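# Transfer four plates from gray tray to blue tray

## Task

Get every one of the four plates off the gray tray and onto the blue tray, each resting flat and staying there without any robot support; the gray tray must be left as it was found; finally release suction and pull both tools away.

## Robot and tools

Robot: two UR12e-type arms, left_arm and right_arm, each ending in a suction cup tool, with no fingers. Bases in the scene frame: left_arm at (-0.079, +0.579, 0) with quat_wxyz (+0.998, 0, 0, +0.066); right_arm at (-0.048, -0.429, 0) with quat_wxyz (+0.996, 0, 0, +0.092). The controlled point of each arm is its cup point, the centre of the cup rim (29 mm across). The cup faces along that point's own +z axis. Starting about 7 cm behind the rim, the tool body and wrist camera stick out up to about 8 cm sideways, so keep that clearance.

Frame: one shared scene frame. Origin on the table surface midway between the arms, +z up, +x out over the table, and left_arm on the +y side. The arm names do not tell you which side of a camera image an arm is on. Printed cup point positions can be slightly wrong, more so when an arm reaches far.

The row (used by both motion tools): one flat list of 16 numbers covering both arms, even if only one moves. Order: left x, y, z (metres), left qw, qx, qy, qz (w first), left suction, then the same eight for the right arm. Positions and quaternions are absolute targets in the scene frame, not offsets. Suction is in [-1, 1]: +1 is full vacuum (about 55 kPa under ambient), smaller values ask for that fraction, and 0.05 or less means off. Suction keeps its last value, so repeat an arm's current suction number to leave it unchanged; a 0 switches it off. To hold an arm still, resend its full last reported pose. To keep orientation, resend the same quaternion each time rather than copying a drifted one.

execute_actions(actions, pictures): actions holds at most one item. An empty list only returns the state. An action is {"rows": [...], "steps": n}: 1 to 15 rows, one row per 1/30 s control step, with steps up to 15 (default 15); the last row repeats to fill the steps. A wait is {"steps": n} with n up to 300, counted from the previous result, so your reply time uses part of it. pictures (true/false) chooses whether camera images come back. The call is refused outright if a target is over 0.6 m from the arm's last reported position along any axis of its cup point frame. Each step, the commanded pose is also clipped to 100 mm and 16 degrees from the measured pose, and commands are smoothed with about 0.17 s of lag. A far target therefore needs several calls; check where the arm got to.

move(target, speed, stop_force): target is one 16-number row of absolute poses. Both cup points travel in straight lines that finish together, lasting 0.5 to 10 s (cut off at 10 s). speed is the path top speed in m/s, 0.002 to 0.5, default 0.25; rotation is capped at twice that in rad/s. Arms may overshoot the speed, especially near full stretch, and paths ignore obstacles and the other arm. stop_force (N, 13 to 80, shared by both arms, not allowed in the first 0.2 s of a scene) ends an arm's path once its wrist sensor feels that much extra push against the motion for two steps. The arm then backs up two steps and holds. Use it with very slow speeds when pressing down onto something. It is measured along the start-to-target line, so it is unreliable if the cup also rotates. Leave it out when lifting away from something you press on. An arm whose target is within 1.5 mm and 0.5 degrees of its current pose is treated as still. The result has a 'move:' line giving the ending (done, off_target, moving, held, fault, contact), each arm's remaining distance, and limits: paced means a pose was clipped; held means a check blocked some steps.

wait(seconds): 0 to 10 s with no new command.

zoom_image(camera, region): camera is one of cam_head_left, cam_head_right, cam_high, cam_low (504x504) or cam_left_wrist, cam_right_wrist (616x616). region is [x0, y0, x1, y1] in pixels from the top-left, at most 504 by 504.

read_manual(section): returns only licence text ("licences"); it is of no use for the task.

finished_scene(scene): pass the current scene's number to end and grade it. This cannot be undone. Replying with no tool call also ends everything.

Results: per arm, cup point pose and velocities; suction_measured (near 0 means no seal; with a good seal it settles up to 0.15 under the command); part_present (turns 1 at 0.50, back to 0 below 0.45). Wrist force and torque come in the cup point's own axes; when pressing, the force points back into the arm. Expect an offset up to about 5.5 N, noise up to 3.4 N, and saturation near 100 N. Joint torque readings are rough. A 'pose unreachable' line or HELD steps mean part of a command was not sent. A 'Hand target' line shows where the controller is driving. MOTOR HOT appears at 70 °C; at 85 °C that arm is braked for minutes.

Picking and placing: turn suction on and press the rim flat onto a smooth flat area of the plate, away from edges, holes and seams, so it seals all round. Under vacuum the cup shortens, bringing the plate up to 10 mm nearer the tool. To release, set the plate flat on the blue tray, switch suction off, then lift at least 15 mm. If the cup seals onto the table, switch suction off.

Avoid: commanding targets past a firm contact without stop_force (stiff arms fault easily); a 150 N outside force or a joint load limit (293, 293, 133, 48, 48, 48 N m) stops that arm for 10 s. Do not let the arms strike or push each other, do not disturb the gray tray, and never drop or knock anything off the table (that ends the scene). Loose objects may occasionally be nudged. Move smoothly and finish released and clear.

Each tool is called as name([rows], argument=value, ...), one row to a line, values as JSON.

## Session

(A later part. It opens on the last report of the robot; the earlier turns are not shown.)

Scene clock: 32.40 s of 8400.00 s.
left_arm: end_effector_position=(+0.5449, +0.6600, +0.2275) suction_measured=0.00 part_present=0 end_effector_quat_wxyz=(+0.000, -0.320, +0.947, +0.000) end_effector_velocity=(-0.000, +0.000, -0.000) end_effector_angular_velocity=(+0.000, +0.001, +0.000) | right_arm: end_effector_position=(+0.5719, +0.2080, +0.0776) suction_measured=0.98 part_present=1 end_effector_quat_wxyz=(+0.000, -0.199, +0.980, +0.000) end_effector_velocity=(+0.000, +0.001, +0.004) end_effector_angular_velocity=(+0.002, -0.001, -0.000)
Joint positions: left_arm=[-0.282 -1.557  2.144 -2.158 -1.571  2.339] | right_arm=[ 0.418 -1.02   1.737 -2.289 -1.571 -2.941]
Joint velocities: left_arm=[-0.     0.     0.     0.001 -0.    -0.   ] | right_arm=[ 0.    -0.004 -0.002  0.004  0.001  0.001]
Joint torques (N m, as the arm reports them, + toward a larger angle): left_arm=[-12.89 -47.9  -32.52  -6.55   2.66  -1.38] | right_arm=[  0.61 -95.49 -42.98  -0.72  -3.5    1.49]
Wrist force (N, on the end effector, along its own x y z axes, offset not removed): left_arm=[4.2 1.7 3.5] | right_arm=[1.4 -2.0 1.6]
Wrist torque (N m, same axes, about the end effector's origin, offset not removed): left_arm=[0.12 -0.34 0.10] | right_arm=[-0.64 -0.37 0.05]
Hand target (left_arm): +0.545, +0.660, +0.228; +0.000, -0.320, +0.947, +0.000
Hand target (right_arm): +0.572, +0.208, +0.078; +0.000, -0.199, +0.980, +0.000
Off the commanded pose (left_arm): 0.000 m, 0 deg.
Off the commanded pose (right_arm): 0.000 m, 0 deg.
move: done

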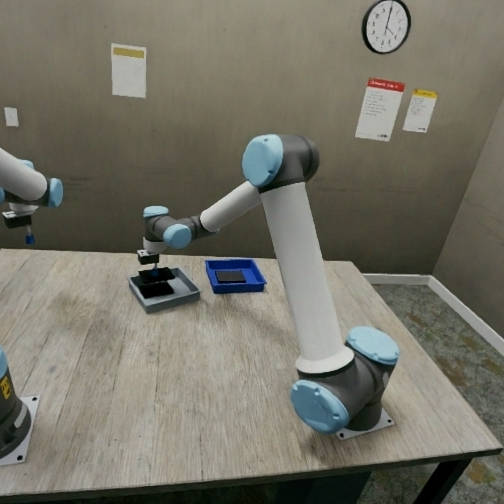

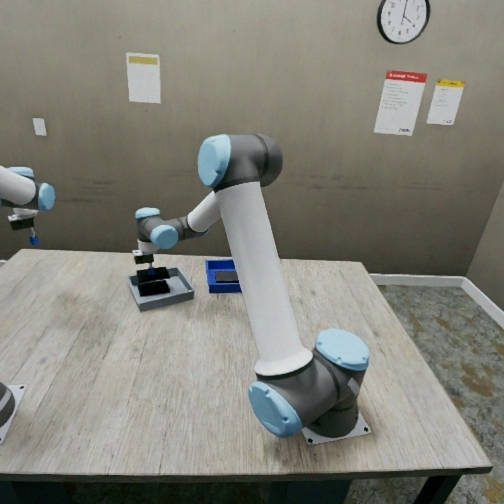

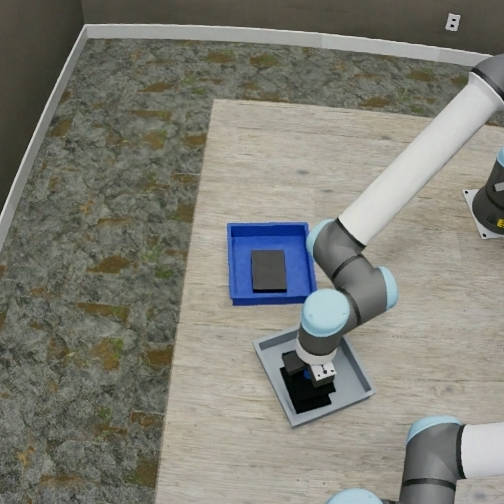

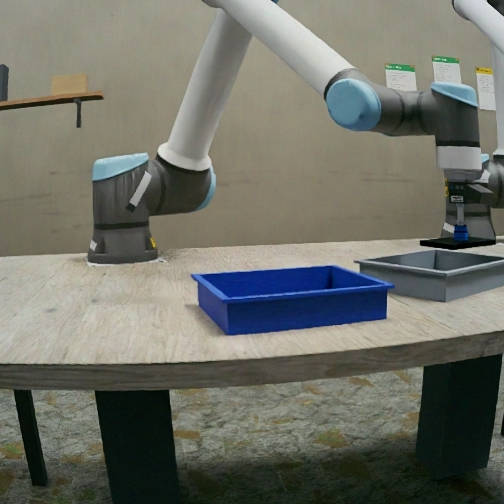

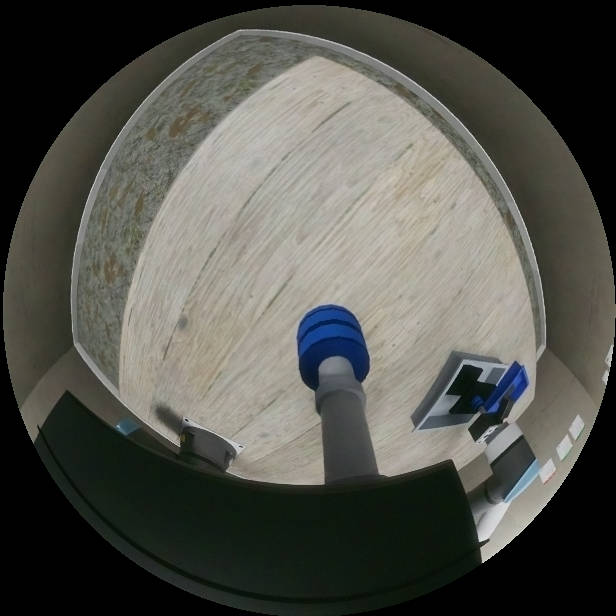

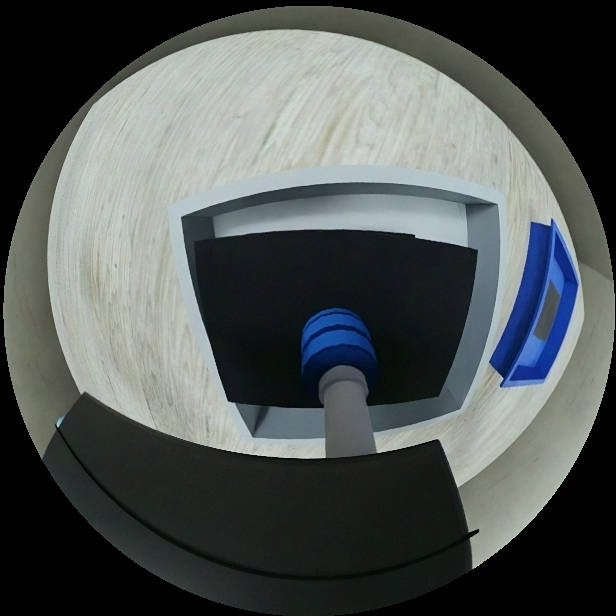

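move(target=[0.5449,0.66,0.2275,0,-0.32,0.947,0,0,0.68,-0.126,0.078,0,-0.07,0.9975,0,1], speed=0.4)

move(target=[0.5449,0.66,0.2275,0,-0.32,0.947,0,0,0.68,-0.126,0.0241,0,-0.07,0.9975,0,1], speed=0.1)

execute_actions([
  {"steps":5},
], pictures=false)

Scene clock: 34.87 s of 8400.00 s.
left_arm: end_effector_position=(+0.5449, +0.6600, +0.2275) suction_measured=0.00 part_present=0 end_effector_quat_wxyz=(+0.000, -0.320, +0.947, +0.000) end_effector_velocity=(-0.001, +0.000, -0.001) end_effector_angular_velocity=(+0.001, +0.002, -0.000) | right_arm: end_effector_position=(+0.6800, -0.1258, +0.0779) suction_measured=1.00 part_present=1 end_effector_quat_wxyz=(-0.000, -0.070, +0.998, -0.000) end_effector_velocity=(+0.002, -0.002, +0.001) end_effector_angular_velocity=(+0.002, -0.002, -0.001)
Joint positions: left_arm=[-0.282 -1.557  2.144 -2.158 -1.571  2.339] | right_arm=[-0.012 -1.146  1.95  -2.375 -1.571 -3.11 ]
Joint velocities: left_arm=[-0.     0.     0.001  0.001  0.    -0.   ] | right_arm=[-0.003 -0.001 -0.    -0.001  0.001 -0.002]
Joint torques (N m, as the arm reports them, + toward a larger angle): left_arm=[-10.7  -48.98 -34.04  -6.46   2.42  -1.22] | right_arm=[-19.29 -83.33 -24.75  -6.71   4.12  -1.57]
Wrist force (N, on the end effector, along its own x y z axes, offset not removed): left_arm=[2.8 0.8 3.8] | right_arm=[0.7 -0.9 1.7]
Wrist torque (N m, same axes, about the end effector's origin, offset not removed): left_arm=[-0.05 -0.04 0.08] | right_arm=[-0.42 -0.30 -0.10]
Hand target (left_arm): +0.545, +0.660, +0.228; +0.000, -0.320, +0.947, +0.000
Hand target (right_arm): +0.680, -0.126, +0.078; -0.000, -0.070, +0.998, -0.000
Off the commanded pose (left_arm): 0.000 m, 0 deg.
Off the commanded pose (right_arm): 0.000 m, 0 deg.
move: done

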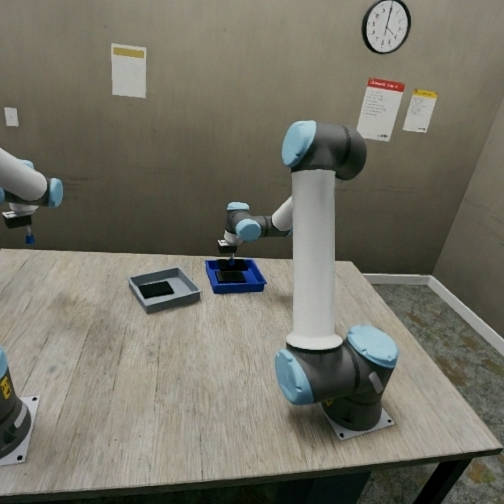

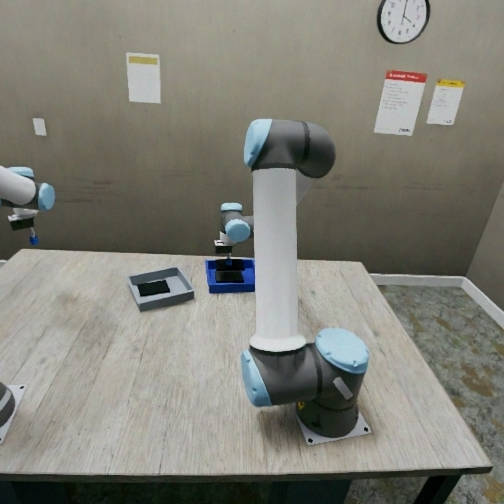

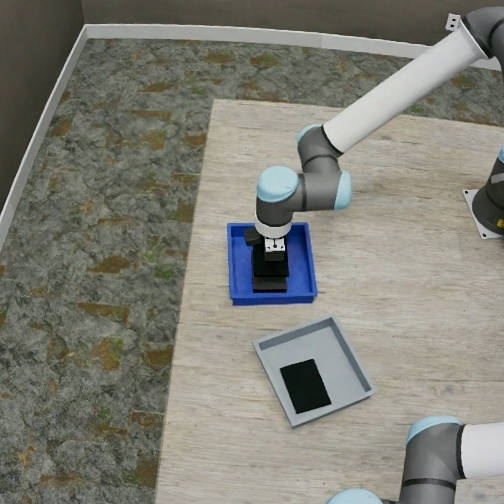

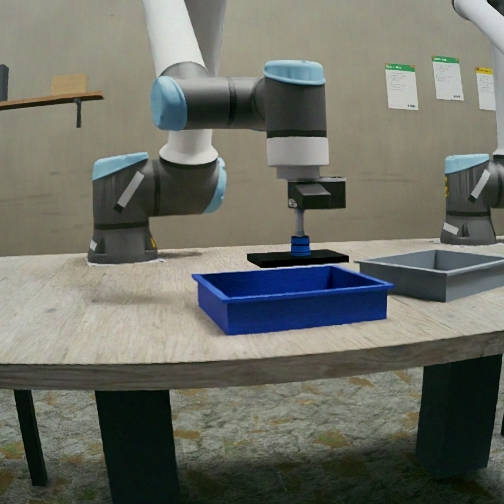

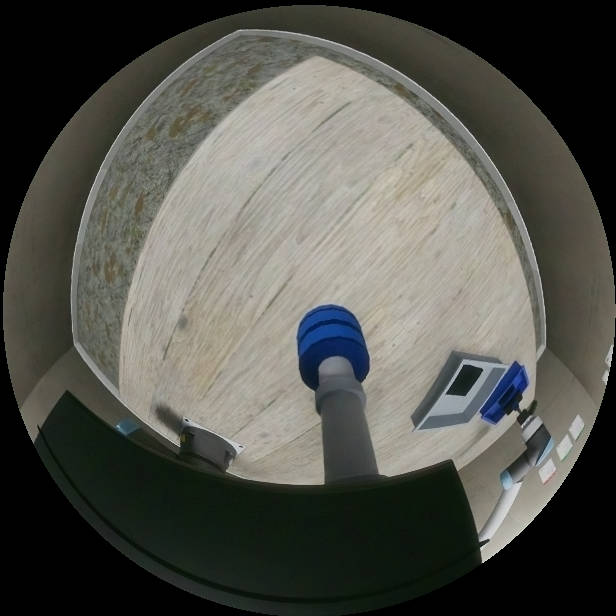

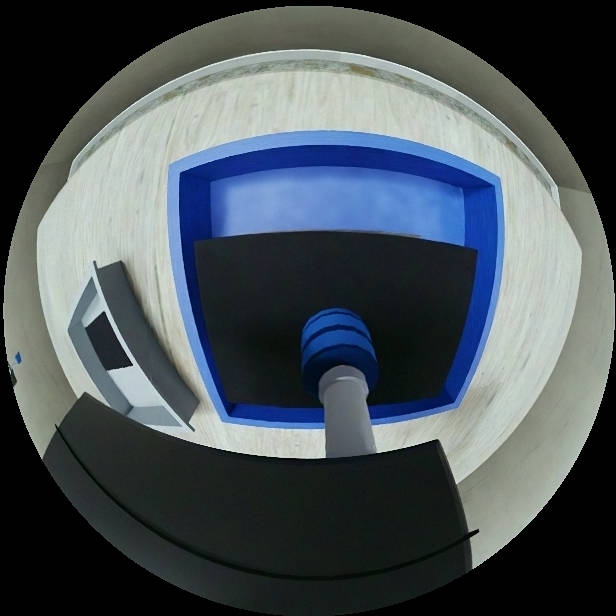

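Scene clock: 35.93 s of 8400.00 s.
left_arm: end_effector_position=(+0.5449, +0.6600, +0.2275) suction_measured=0.00 part_present=0 end_effector_quat_wxyz=(+0.000, -0.320, +0.947, +0.000) end_effector_velocity=(+0.000, -0.000, +0.000) end_effector_angular_velocity=(-0.001, -0.000, +0.000) | right_arm: end_effector_position=(+0.6800, -0.1260, +0.0245) suction_measured=0.99 part_present=1 end_effector_quat_wxyz=(-0.000, -0.070, +0.998, -0.000) end_effector_velocity=(+0.001, +0.001, -0.002) end_effector_angular_velocity=(+0.002, -0.001, +0.000)
Joint positions: left_arm=[-0.282 -1.557  2.144 -2.158 -1.571  2.339] | right_arm=[-0.013 -1.075  1.97  -2.466 -1.571 -3.11 ]
Joint velocities: left_arm=[ 0.     0.    -0.     0.    -0.001  0.   ] | right_arm=[ 0.     0.004 -0.001 -0.004  0.002 -0.   ]
Joint torques (N m, as the arm reports them, + toward a larger angle): left_arm=[-13.54 -51.85 -33.15  -6.79   3.    -1.58] | right_arm=[-17.89 -52.77 -22.03  -6.79   3.98  -0.63]
Wrist force (N, on the end effector, along its own x y z axes, offset not removed): left_arm=[3.5 -0.7 6.4] | right_arm=[0.6 -1.0 2.5]
Wrist torque (N m, same axes, about the end effector's origin, offset not removed): left_arm=[-0.30 -0.25 0.06] | right_arm=[-0.40 -0.31 0.00]
Hand target (left_arm): +0.545, +0.660, +0.228; +0.000, -0.320, +0.947, +0.000
Hand target (right_arm): +0.680, -0.126, +0.024; -0.000, -0.070, +0.998, -0.000
Off the commanded pose (left_arm): 0.000 m, 0 deg.
Off the commanded pose (right_arm): 0.000 m, 0 deg.
move: done

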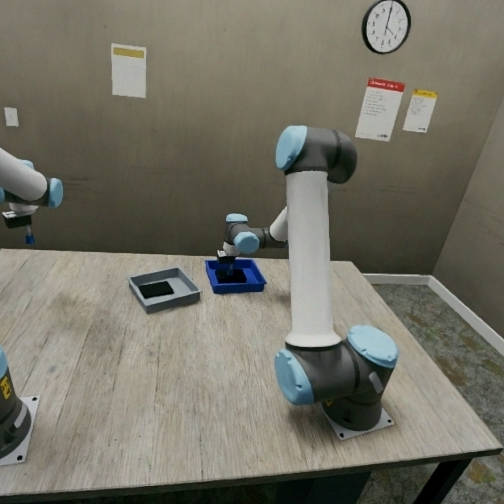

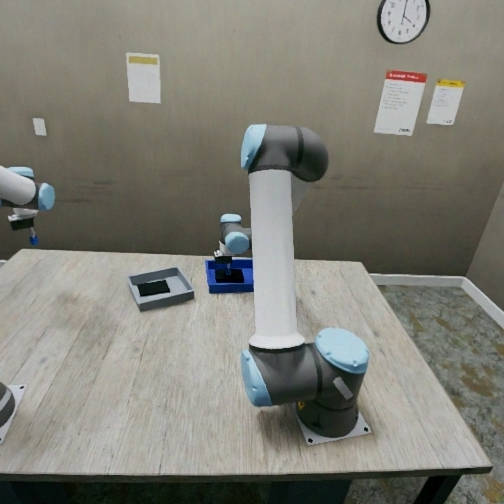

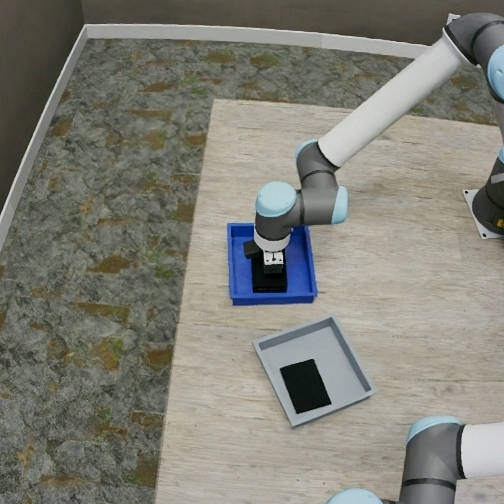

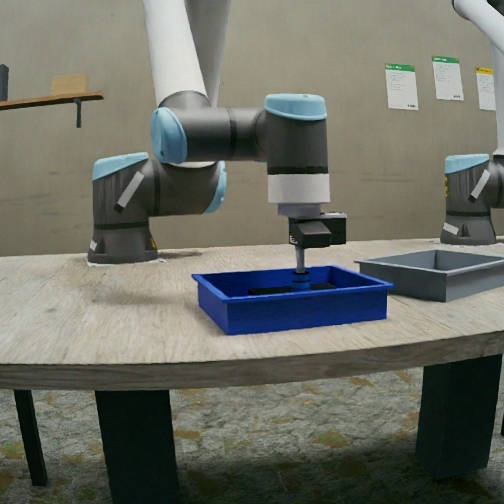

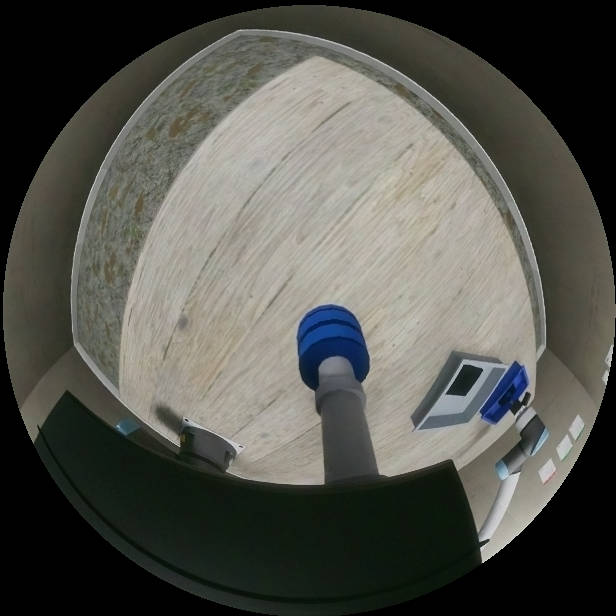

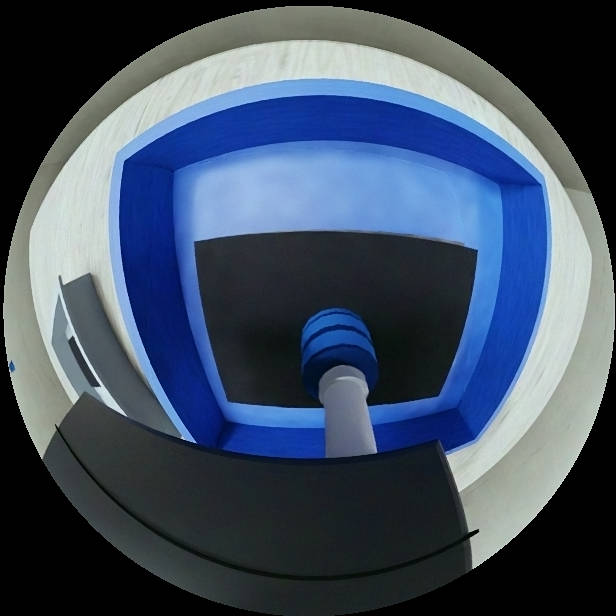

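Scene clock: 36.10 s of 8400.00 s.
left_arm: end_effector_position=(+0.5449, +0.6600, +0.2275) suction_measured=0.00 part_present=0 end_effector_quat_wxyz=(+0.000, -0.320, +0.947, +0.000) end_effector_velocity=(-0.000, +0.000, +0.000) end_effector_angular_velocity=(+0.000, -0.000, +0.001) | right_arm: end_effector_position=(+0.6800, -0.1260, +0.0242) suction_measured=0.99 part_present=1 end_effector_quat_wxyz=(+0.000, -0.070, +0.998, -0.000) end_effector_velocity=(-0.000, -0.000, -0.001) end_effector_angular_velocity=(+0.000, +0.000, -0.000)
Joint positions: left_arm=[-0.282 -1.557  2.144 -2.158 -1.571  2.339] | right_arm=[-0.013 -1.074  1.97  -2.467 -1.571 -3.11 ]
Joint velocities: left_arm=[ 0. -0. -0.  0.  0. -0.] | right_arm=[-0.     0.001  0.001 -0.001  0.    -0.   ]
Joint torques (N m, as the arm reports them, + toward a larger angle): left_arm=[-12.01 -48.27 -33.81  -6.4    2.23  -1.33] | right_arm=[-15.65 -54.27 -22.43  -6.58   4.     0.13]
Wrist force (N, on the end effector, along its own x y z axes, offset not removed): left_arm=[3.4 3.4 2.3] | right_arm=[-1.8 -0.8 0.9]
Wrist torque (N m, same axes, about the end effector's origin, offset not removed): left_arm=[0.32 -0.19 0.12] | right_arm=[-0.41 0.06 -0.03]
Hand target (left_arm): +0.545, +0.660, +0.228; +0.000, -0.320, +0.947, +0.000
Hand target (right_arm): +0.680, -0.126, +0.024; -0.000, -0.070, +0.998, -0.000
Off the commanded pose (left_arm): 0.000 m, 0 deg.
Off the commanded pose (right_arm): 0.000 m, 0 deg.
Steps of this call (steps 1 to 5: nothing new was sent). Readings (end_effector_position | what the end effector reports):
1: left_arm (+0.5449, +0.6600, +0.2275) | right_arm (+0.6800, -0.1260, +0.0244) | left_arm suction_measured=0.00 part_present=0 | right_arm suction_measured=1.00 part_present=1
2: left_arm (+0.5449, +0.6600, +0.2275) | right_arm (+0.6800, -0.1260, +0.0243) | left_arm suction_measured=0.00 part_present=0 | right_arm suction_measured=1.00 part_present=1
4: left_arm (+0.5449, +0.6600, +0.2275) | right_arm (+0.6800, -0.1260, +0.0242) | left_arm suction_measured=0.00 part_present=0 | right_arm suction_measured=0.99 part_present=1
5: the state above

Within under 1 mm of the stack; release.

move(target=[0.5449,0.66,0.2275,0,-0.32,0.947,0,0,0.68,-0.126,0.075,0,-0.07,0.9975,0,0], speed=0.2)

move(target=[0.5449,0.66,0.2275,0,-0.32,0.947,0,0,0.572,0.208,0.075,0,-0.199,0.98,0,0], speed=0.45)

move(target=[0.5449,0.66,0.2275,0,-0.32,0.947,0,0,0.572,0.208,0.0087,0,-0.199,0.98,0,1], speed=0.12)

Scene clock: 37.80 s of 8400.00 s.
left_arm: end_effector_position=(+0.5449, +0.6600, +0.2275) suction_measured=0.00 part_present=0 end_effector_quat_wxyz=(+0.000, -0.320, +0.947, +0.000) end_effector_velocity=(+0.000, +0.000, +0.000) end_effector_angular_velocity=(+0.001, +0.000, -0.000) | right_arm: end_effector_position=(+0.6800, -0.1260, +0.0746) suction_measured=0.00 part_present=0 end_effector_quat_wxyz=(+0.000, -0.070, +0.998, +0.000) end_effector_velocity=(+0.000, +0.000, +0.003) end_effector_angular_velocity=(-0.001, -0.001, +0.000)
Joint positions: left_arm=[-0.282 -1.557  2.144 -2.158 -1.571  2.339] | right_arm=[-0.013 -1.142  1.952 -2.381 -1.571 -3.11 ]
Joint velocities: left_arm=[-0.     0.    -0.001  0.001  0.001  0.   ] | right_arm=[ 0.001 -0.004 -0.002  0.005 -0.001  0.   ]
Joint torques (N m, as the arm reports them, + toward a larger angle): left_arm=[-14.48 -49.33 -34.44  -6.46   1.84  -1.4 ] | right_arm=[  5.05 -82.56 -40.48  -0.08   3.62  -0.19]
Wrist force (N, on the end effector, along its own x y z axes, offset not removed): left_arm=[4.6 0.1 1.8] | right_arm=[-3.4 0.6 0.8]
Wrist torque (N m, same axes, about the end effector's origin, offset not removed): left_arm=[-0.16 -0.32 0.11] | right_arm=[-0.14 0.38 0.08]
Hand target (left_arm): +0.545, +0.660, +0.228; +0.000, -0.320, +0.947, +0.000
Hand target (right_arm): +0.680, -0.126, +0.075; +0.000, -0.070, +0.998, +0.000
Off the commanded pose (left_arm): 0.000 m, 0 deg.
Off the commanded pose (right_arm): 0.000 m, 0 deg.
move: done

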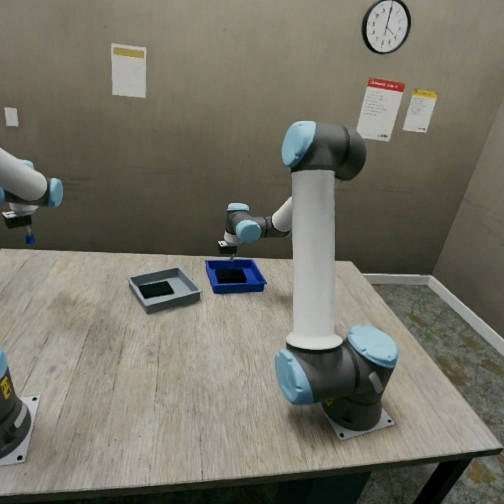

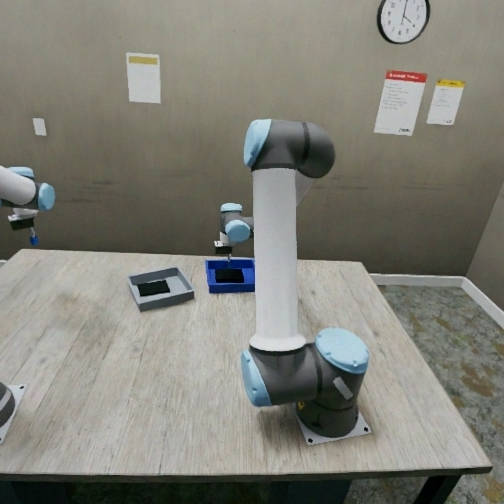

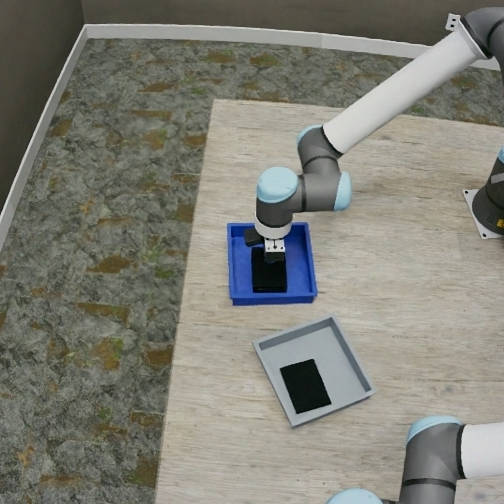

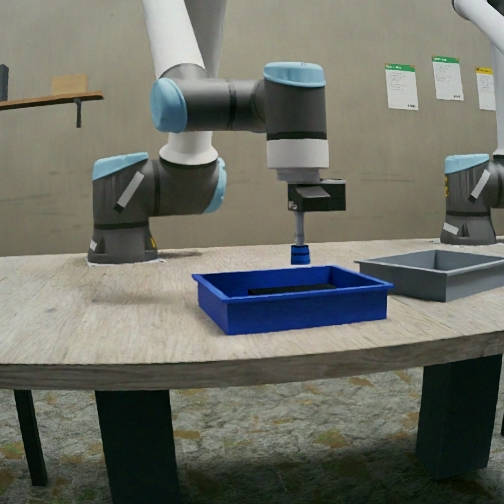

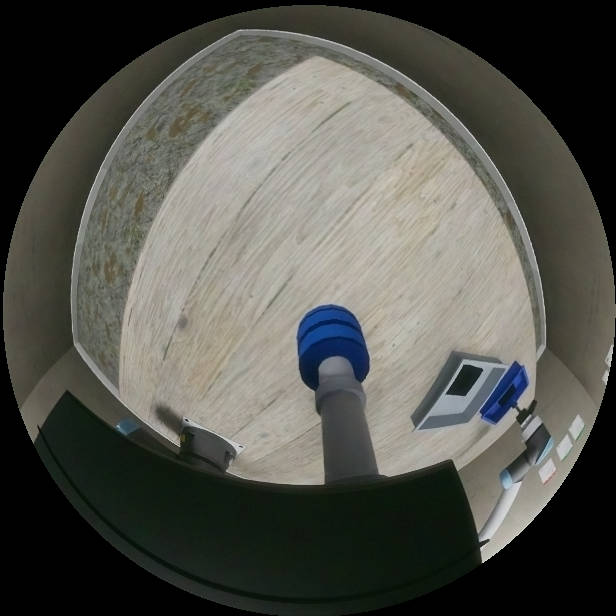

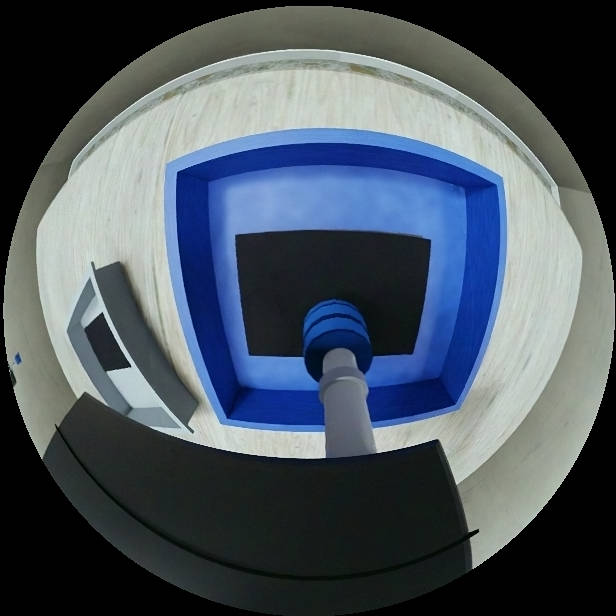

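Scene clock: 39.40 s of 8400.00 s.
left_arm: end_effector_position=(+0.5449, +0.6600, +0.2275) suction_measured=0.00 part_present=0 end_effector_quat_wxyz=(+0.000, -0.320, +0.947, +0.000) end_effector_velocity=(-0.000, -0.000, -0.000) end_effector_angular_velocity=(-0.000, -0.000, -0.001) | right_arm: end_effector_position=(+0.5719, +0.2078, +0.0751) suction_measured=0.00 part_present=0 end_effector_quat_wxyz=(+0.000, -0.199, +0.980, +0.000) end_effector_velocity=(+0.001, +0.003, -0.000) end_effector_angular_velocity=(+0.000, -0.001, +0.001)
Joint positions: left_arm=[-0.282 -1.557  2.144 -2.158 -1.571  2.339] | right_arm=[ 0.417 -1.017  1.739 -2.293 -1.571 -2.941]
Joint velocities: left_arm=[-0.    -0.     0.001 -0.001 -0.     0.001] | right_arm=[ 0.002  0.003 -0.005  0.001 -0.     0.001]
Joint torques (N m, as the arm reports them, + toward a larger angle): left_arm=[-11.5  -47.34 -33.09  -6.84   2.28  -1.34] | right_arm=[ 17.65 -63.28 -42.7   -0.31  -3.77   2.52]
Wrist force (N, on the end effector, along its own x y z axes, offset not removed): left_arm=[3.1 1.3 1.9] | right_arm=[-2.4 -0.9 2.3]
Wrist torque (N m, same axes, about the end effector's origin, offset not removed): left_arm=[0.04 -0.18 0.19] | right_arm=[-0.28 0.17 -0.02]
Hand target (left_arm): +0.545, +0.660, +0.228; +0.000, -0.320, +0.947, +0.000
Hand target (right_arm): +0.572, +0.208, +0.075; +0.000, -0.199, +0.980, +0.000
Off the commanded pose (left_arm): 0.000 m, 0 deg.
Off the commanded pose (right_arm): 0.000 m, 0 deg.
move: done

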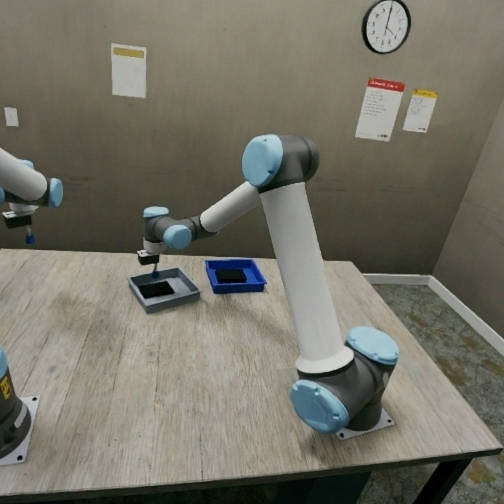

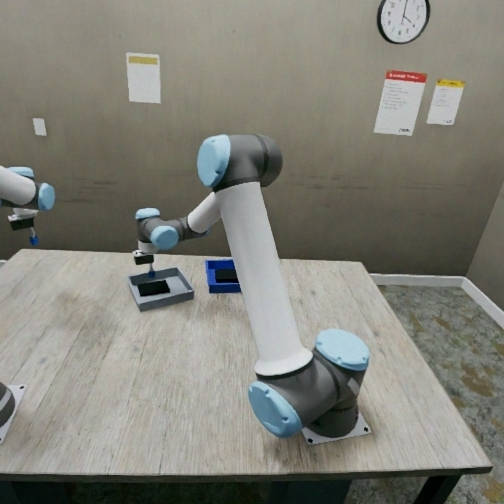

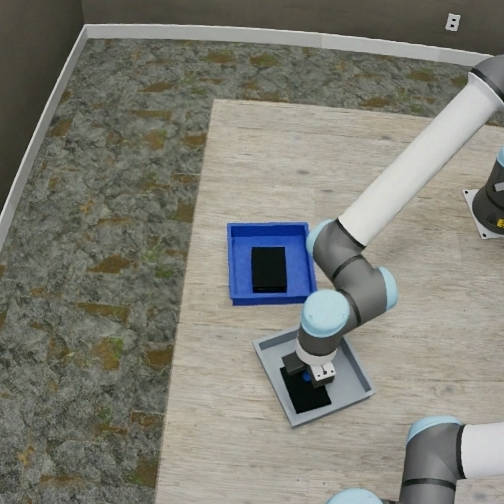

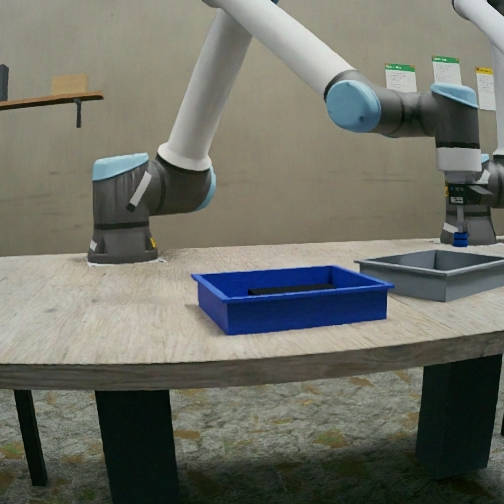

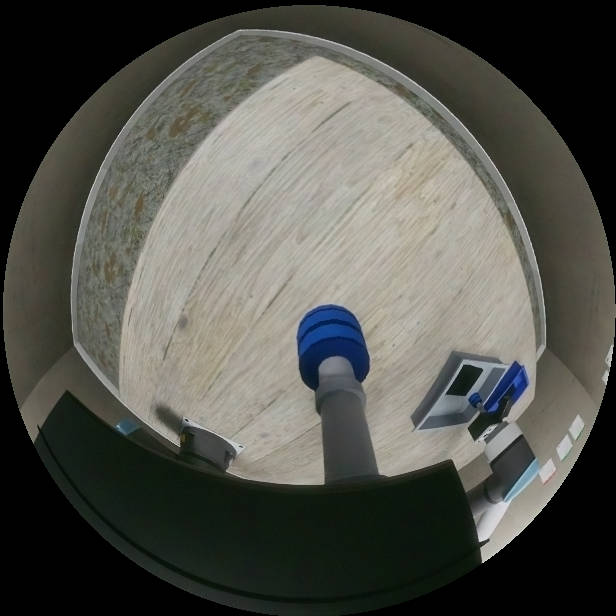

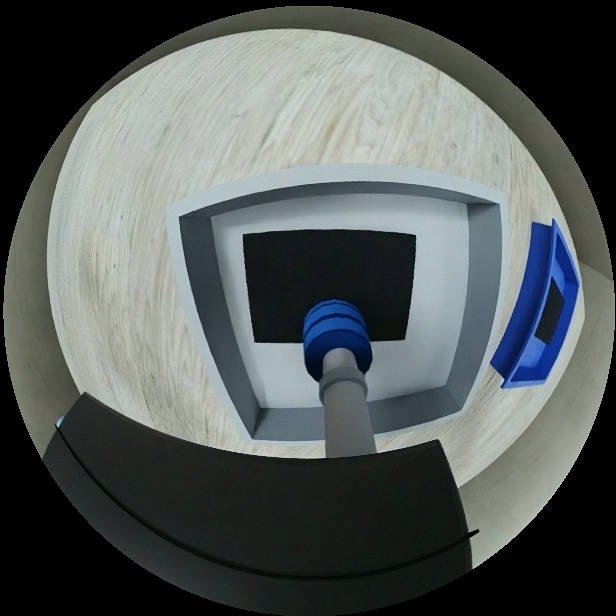

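Scene clock: 40.53 s of 8400.00 s.
left_arm: end_effector_position=(+0.5449, +0.6600, +0.2275) suction_measured=0.00 part_present=0 end_effector_quat_wxyz=(+0.000, -0.320, +0.947, +0.000) end_effector_velocity=(-0.001, +0.000, -0.001) end_effector_angular_velocity=(+0.000, +0.001, -0.000) | right_arm: end_effector_position=(+0.5720, +0.2080, +0.0090) suction_measured=0.48 part_present=0 end_effector_quat_wxyz=(-0.000, -0.199, +0.980, -0.000) end_effector_velocity=(-0.001, +0.000, -0.003) end_effector_angular_velocity=(+0.000, +0.002, +0.002)
Joint positions: left_arm=[-0.282 -1.557  2.144 -2.158 -1.571  2.339] | right_arm=[ 0.418 -0.94   1.759 -2.39  -1.571 -2.941]
Joint velocities: left_arm=[-0.    -0.     0.001 -0.     0.     0.   ] | right_arm=[ 0.001  0.004  0.001 -0.003  0.002 -0.001]
Joint torques (N m, as the arm reports them, + toward a larger angle): left_arm=[ -9.97 -49.3  -33.68  -7.06   2.37  -1.56] | right_arm=[ 15.71 -69.49 -24.45  -6.69  -3.93  -1.24]
Wrist force (N, on the end effector, along its own x y z axes, offset not removed): left_arm=[2.3 1.3 3.5] | right_arm=[0.6 -0.4 -0.2]
Wrist torque (N m, same axes, about the end effector's origin, offset not removed): left_arm=[0.05 -0.06 0.23] | right_arm=[-0.34 -0.14 0.04]
Hand target (left_arm): +0.545, +0.660, +0.228; +0.000, -0.320, +0.947, +0.000
Hand target (right_arm): +0.572, +0.208, +0.009; -0.000, -0.199, +0.980, -0.000
Off the commanded pose (left_arm): 0.000 m, 0 deg.
Off the commanded pose (right_arm): 0.000 m, 0 deg.
move: done

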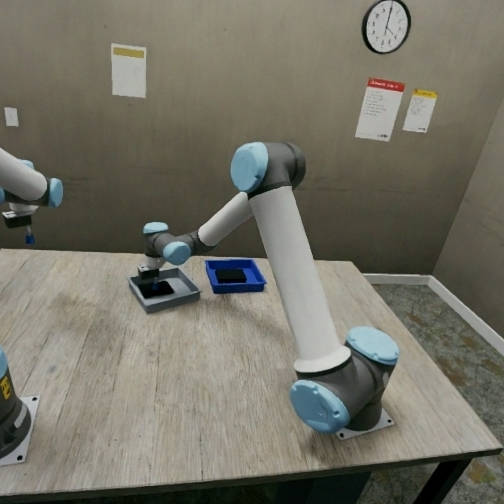

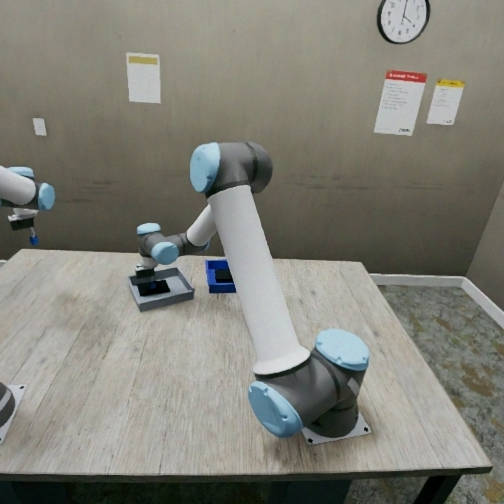

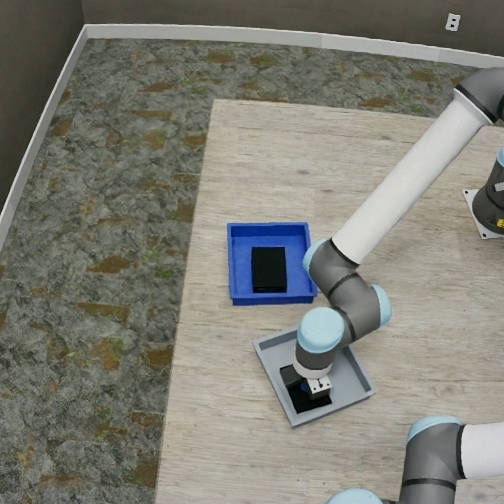

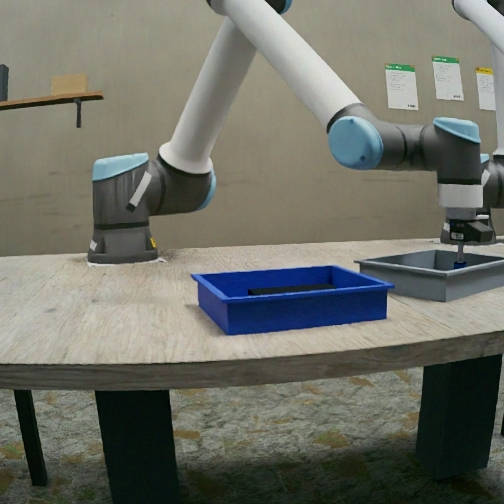

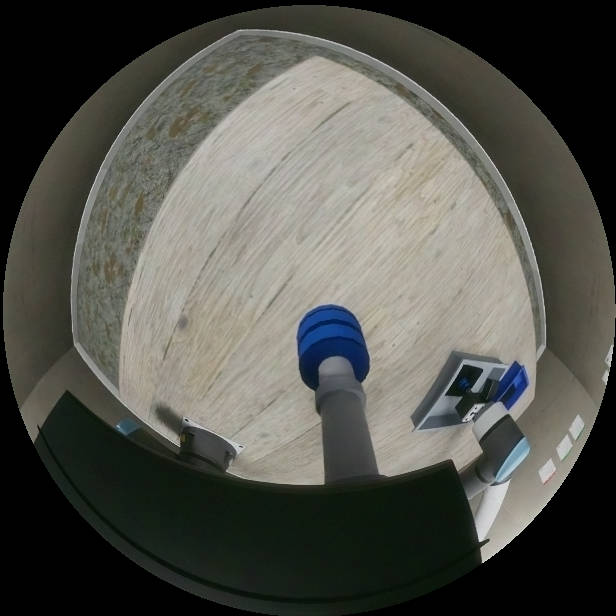

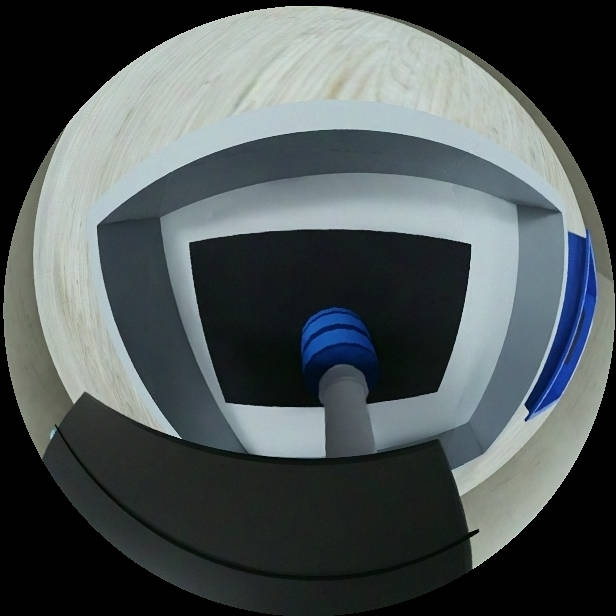

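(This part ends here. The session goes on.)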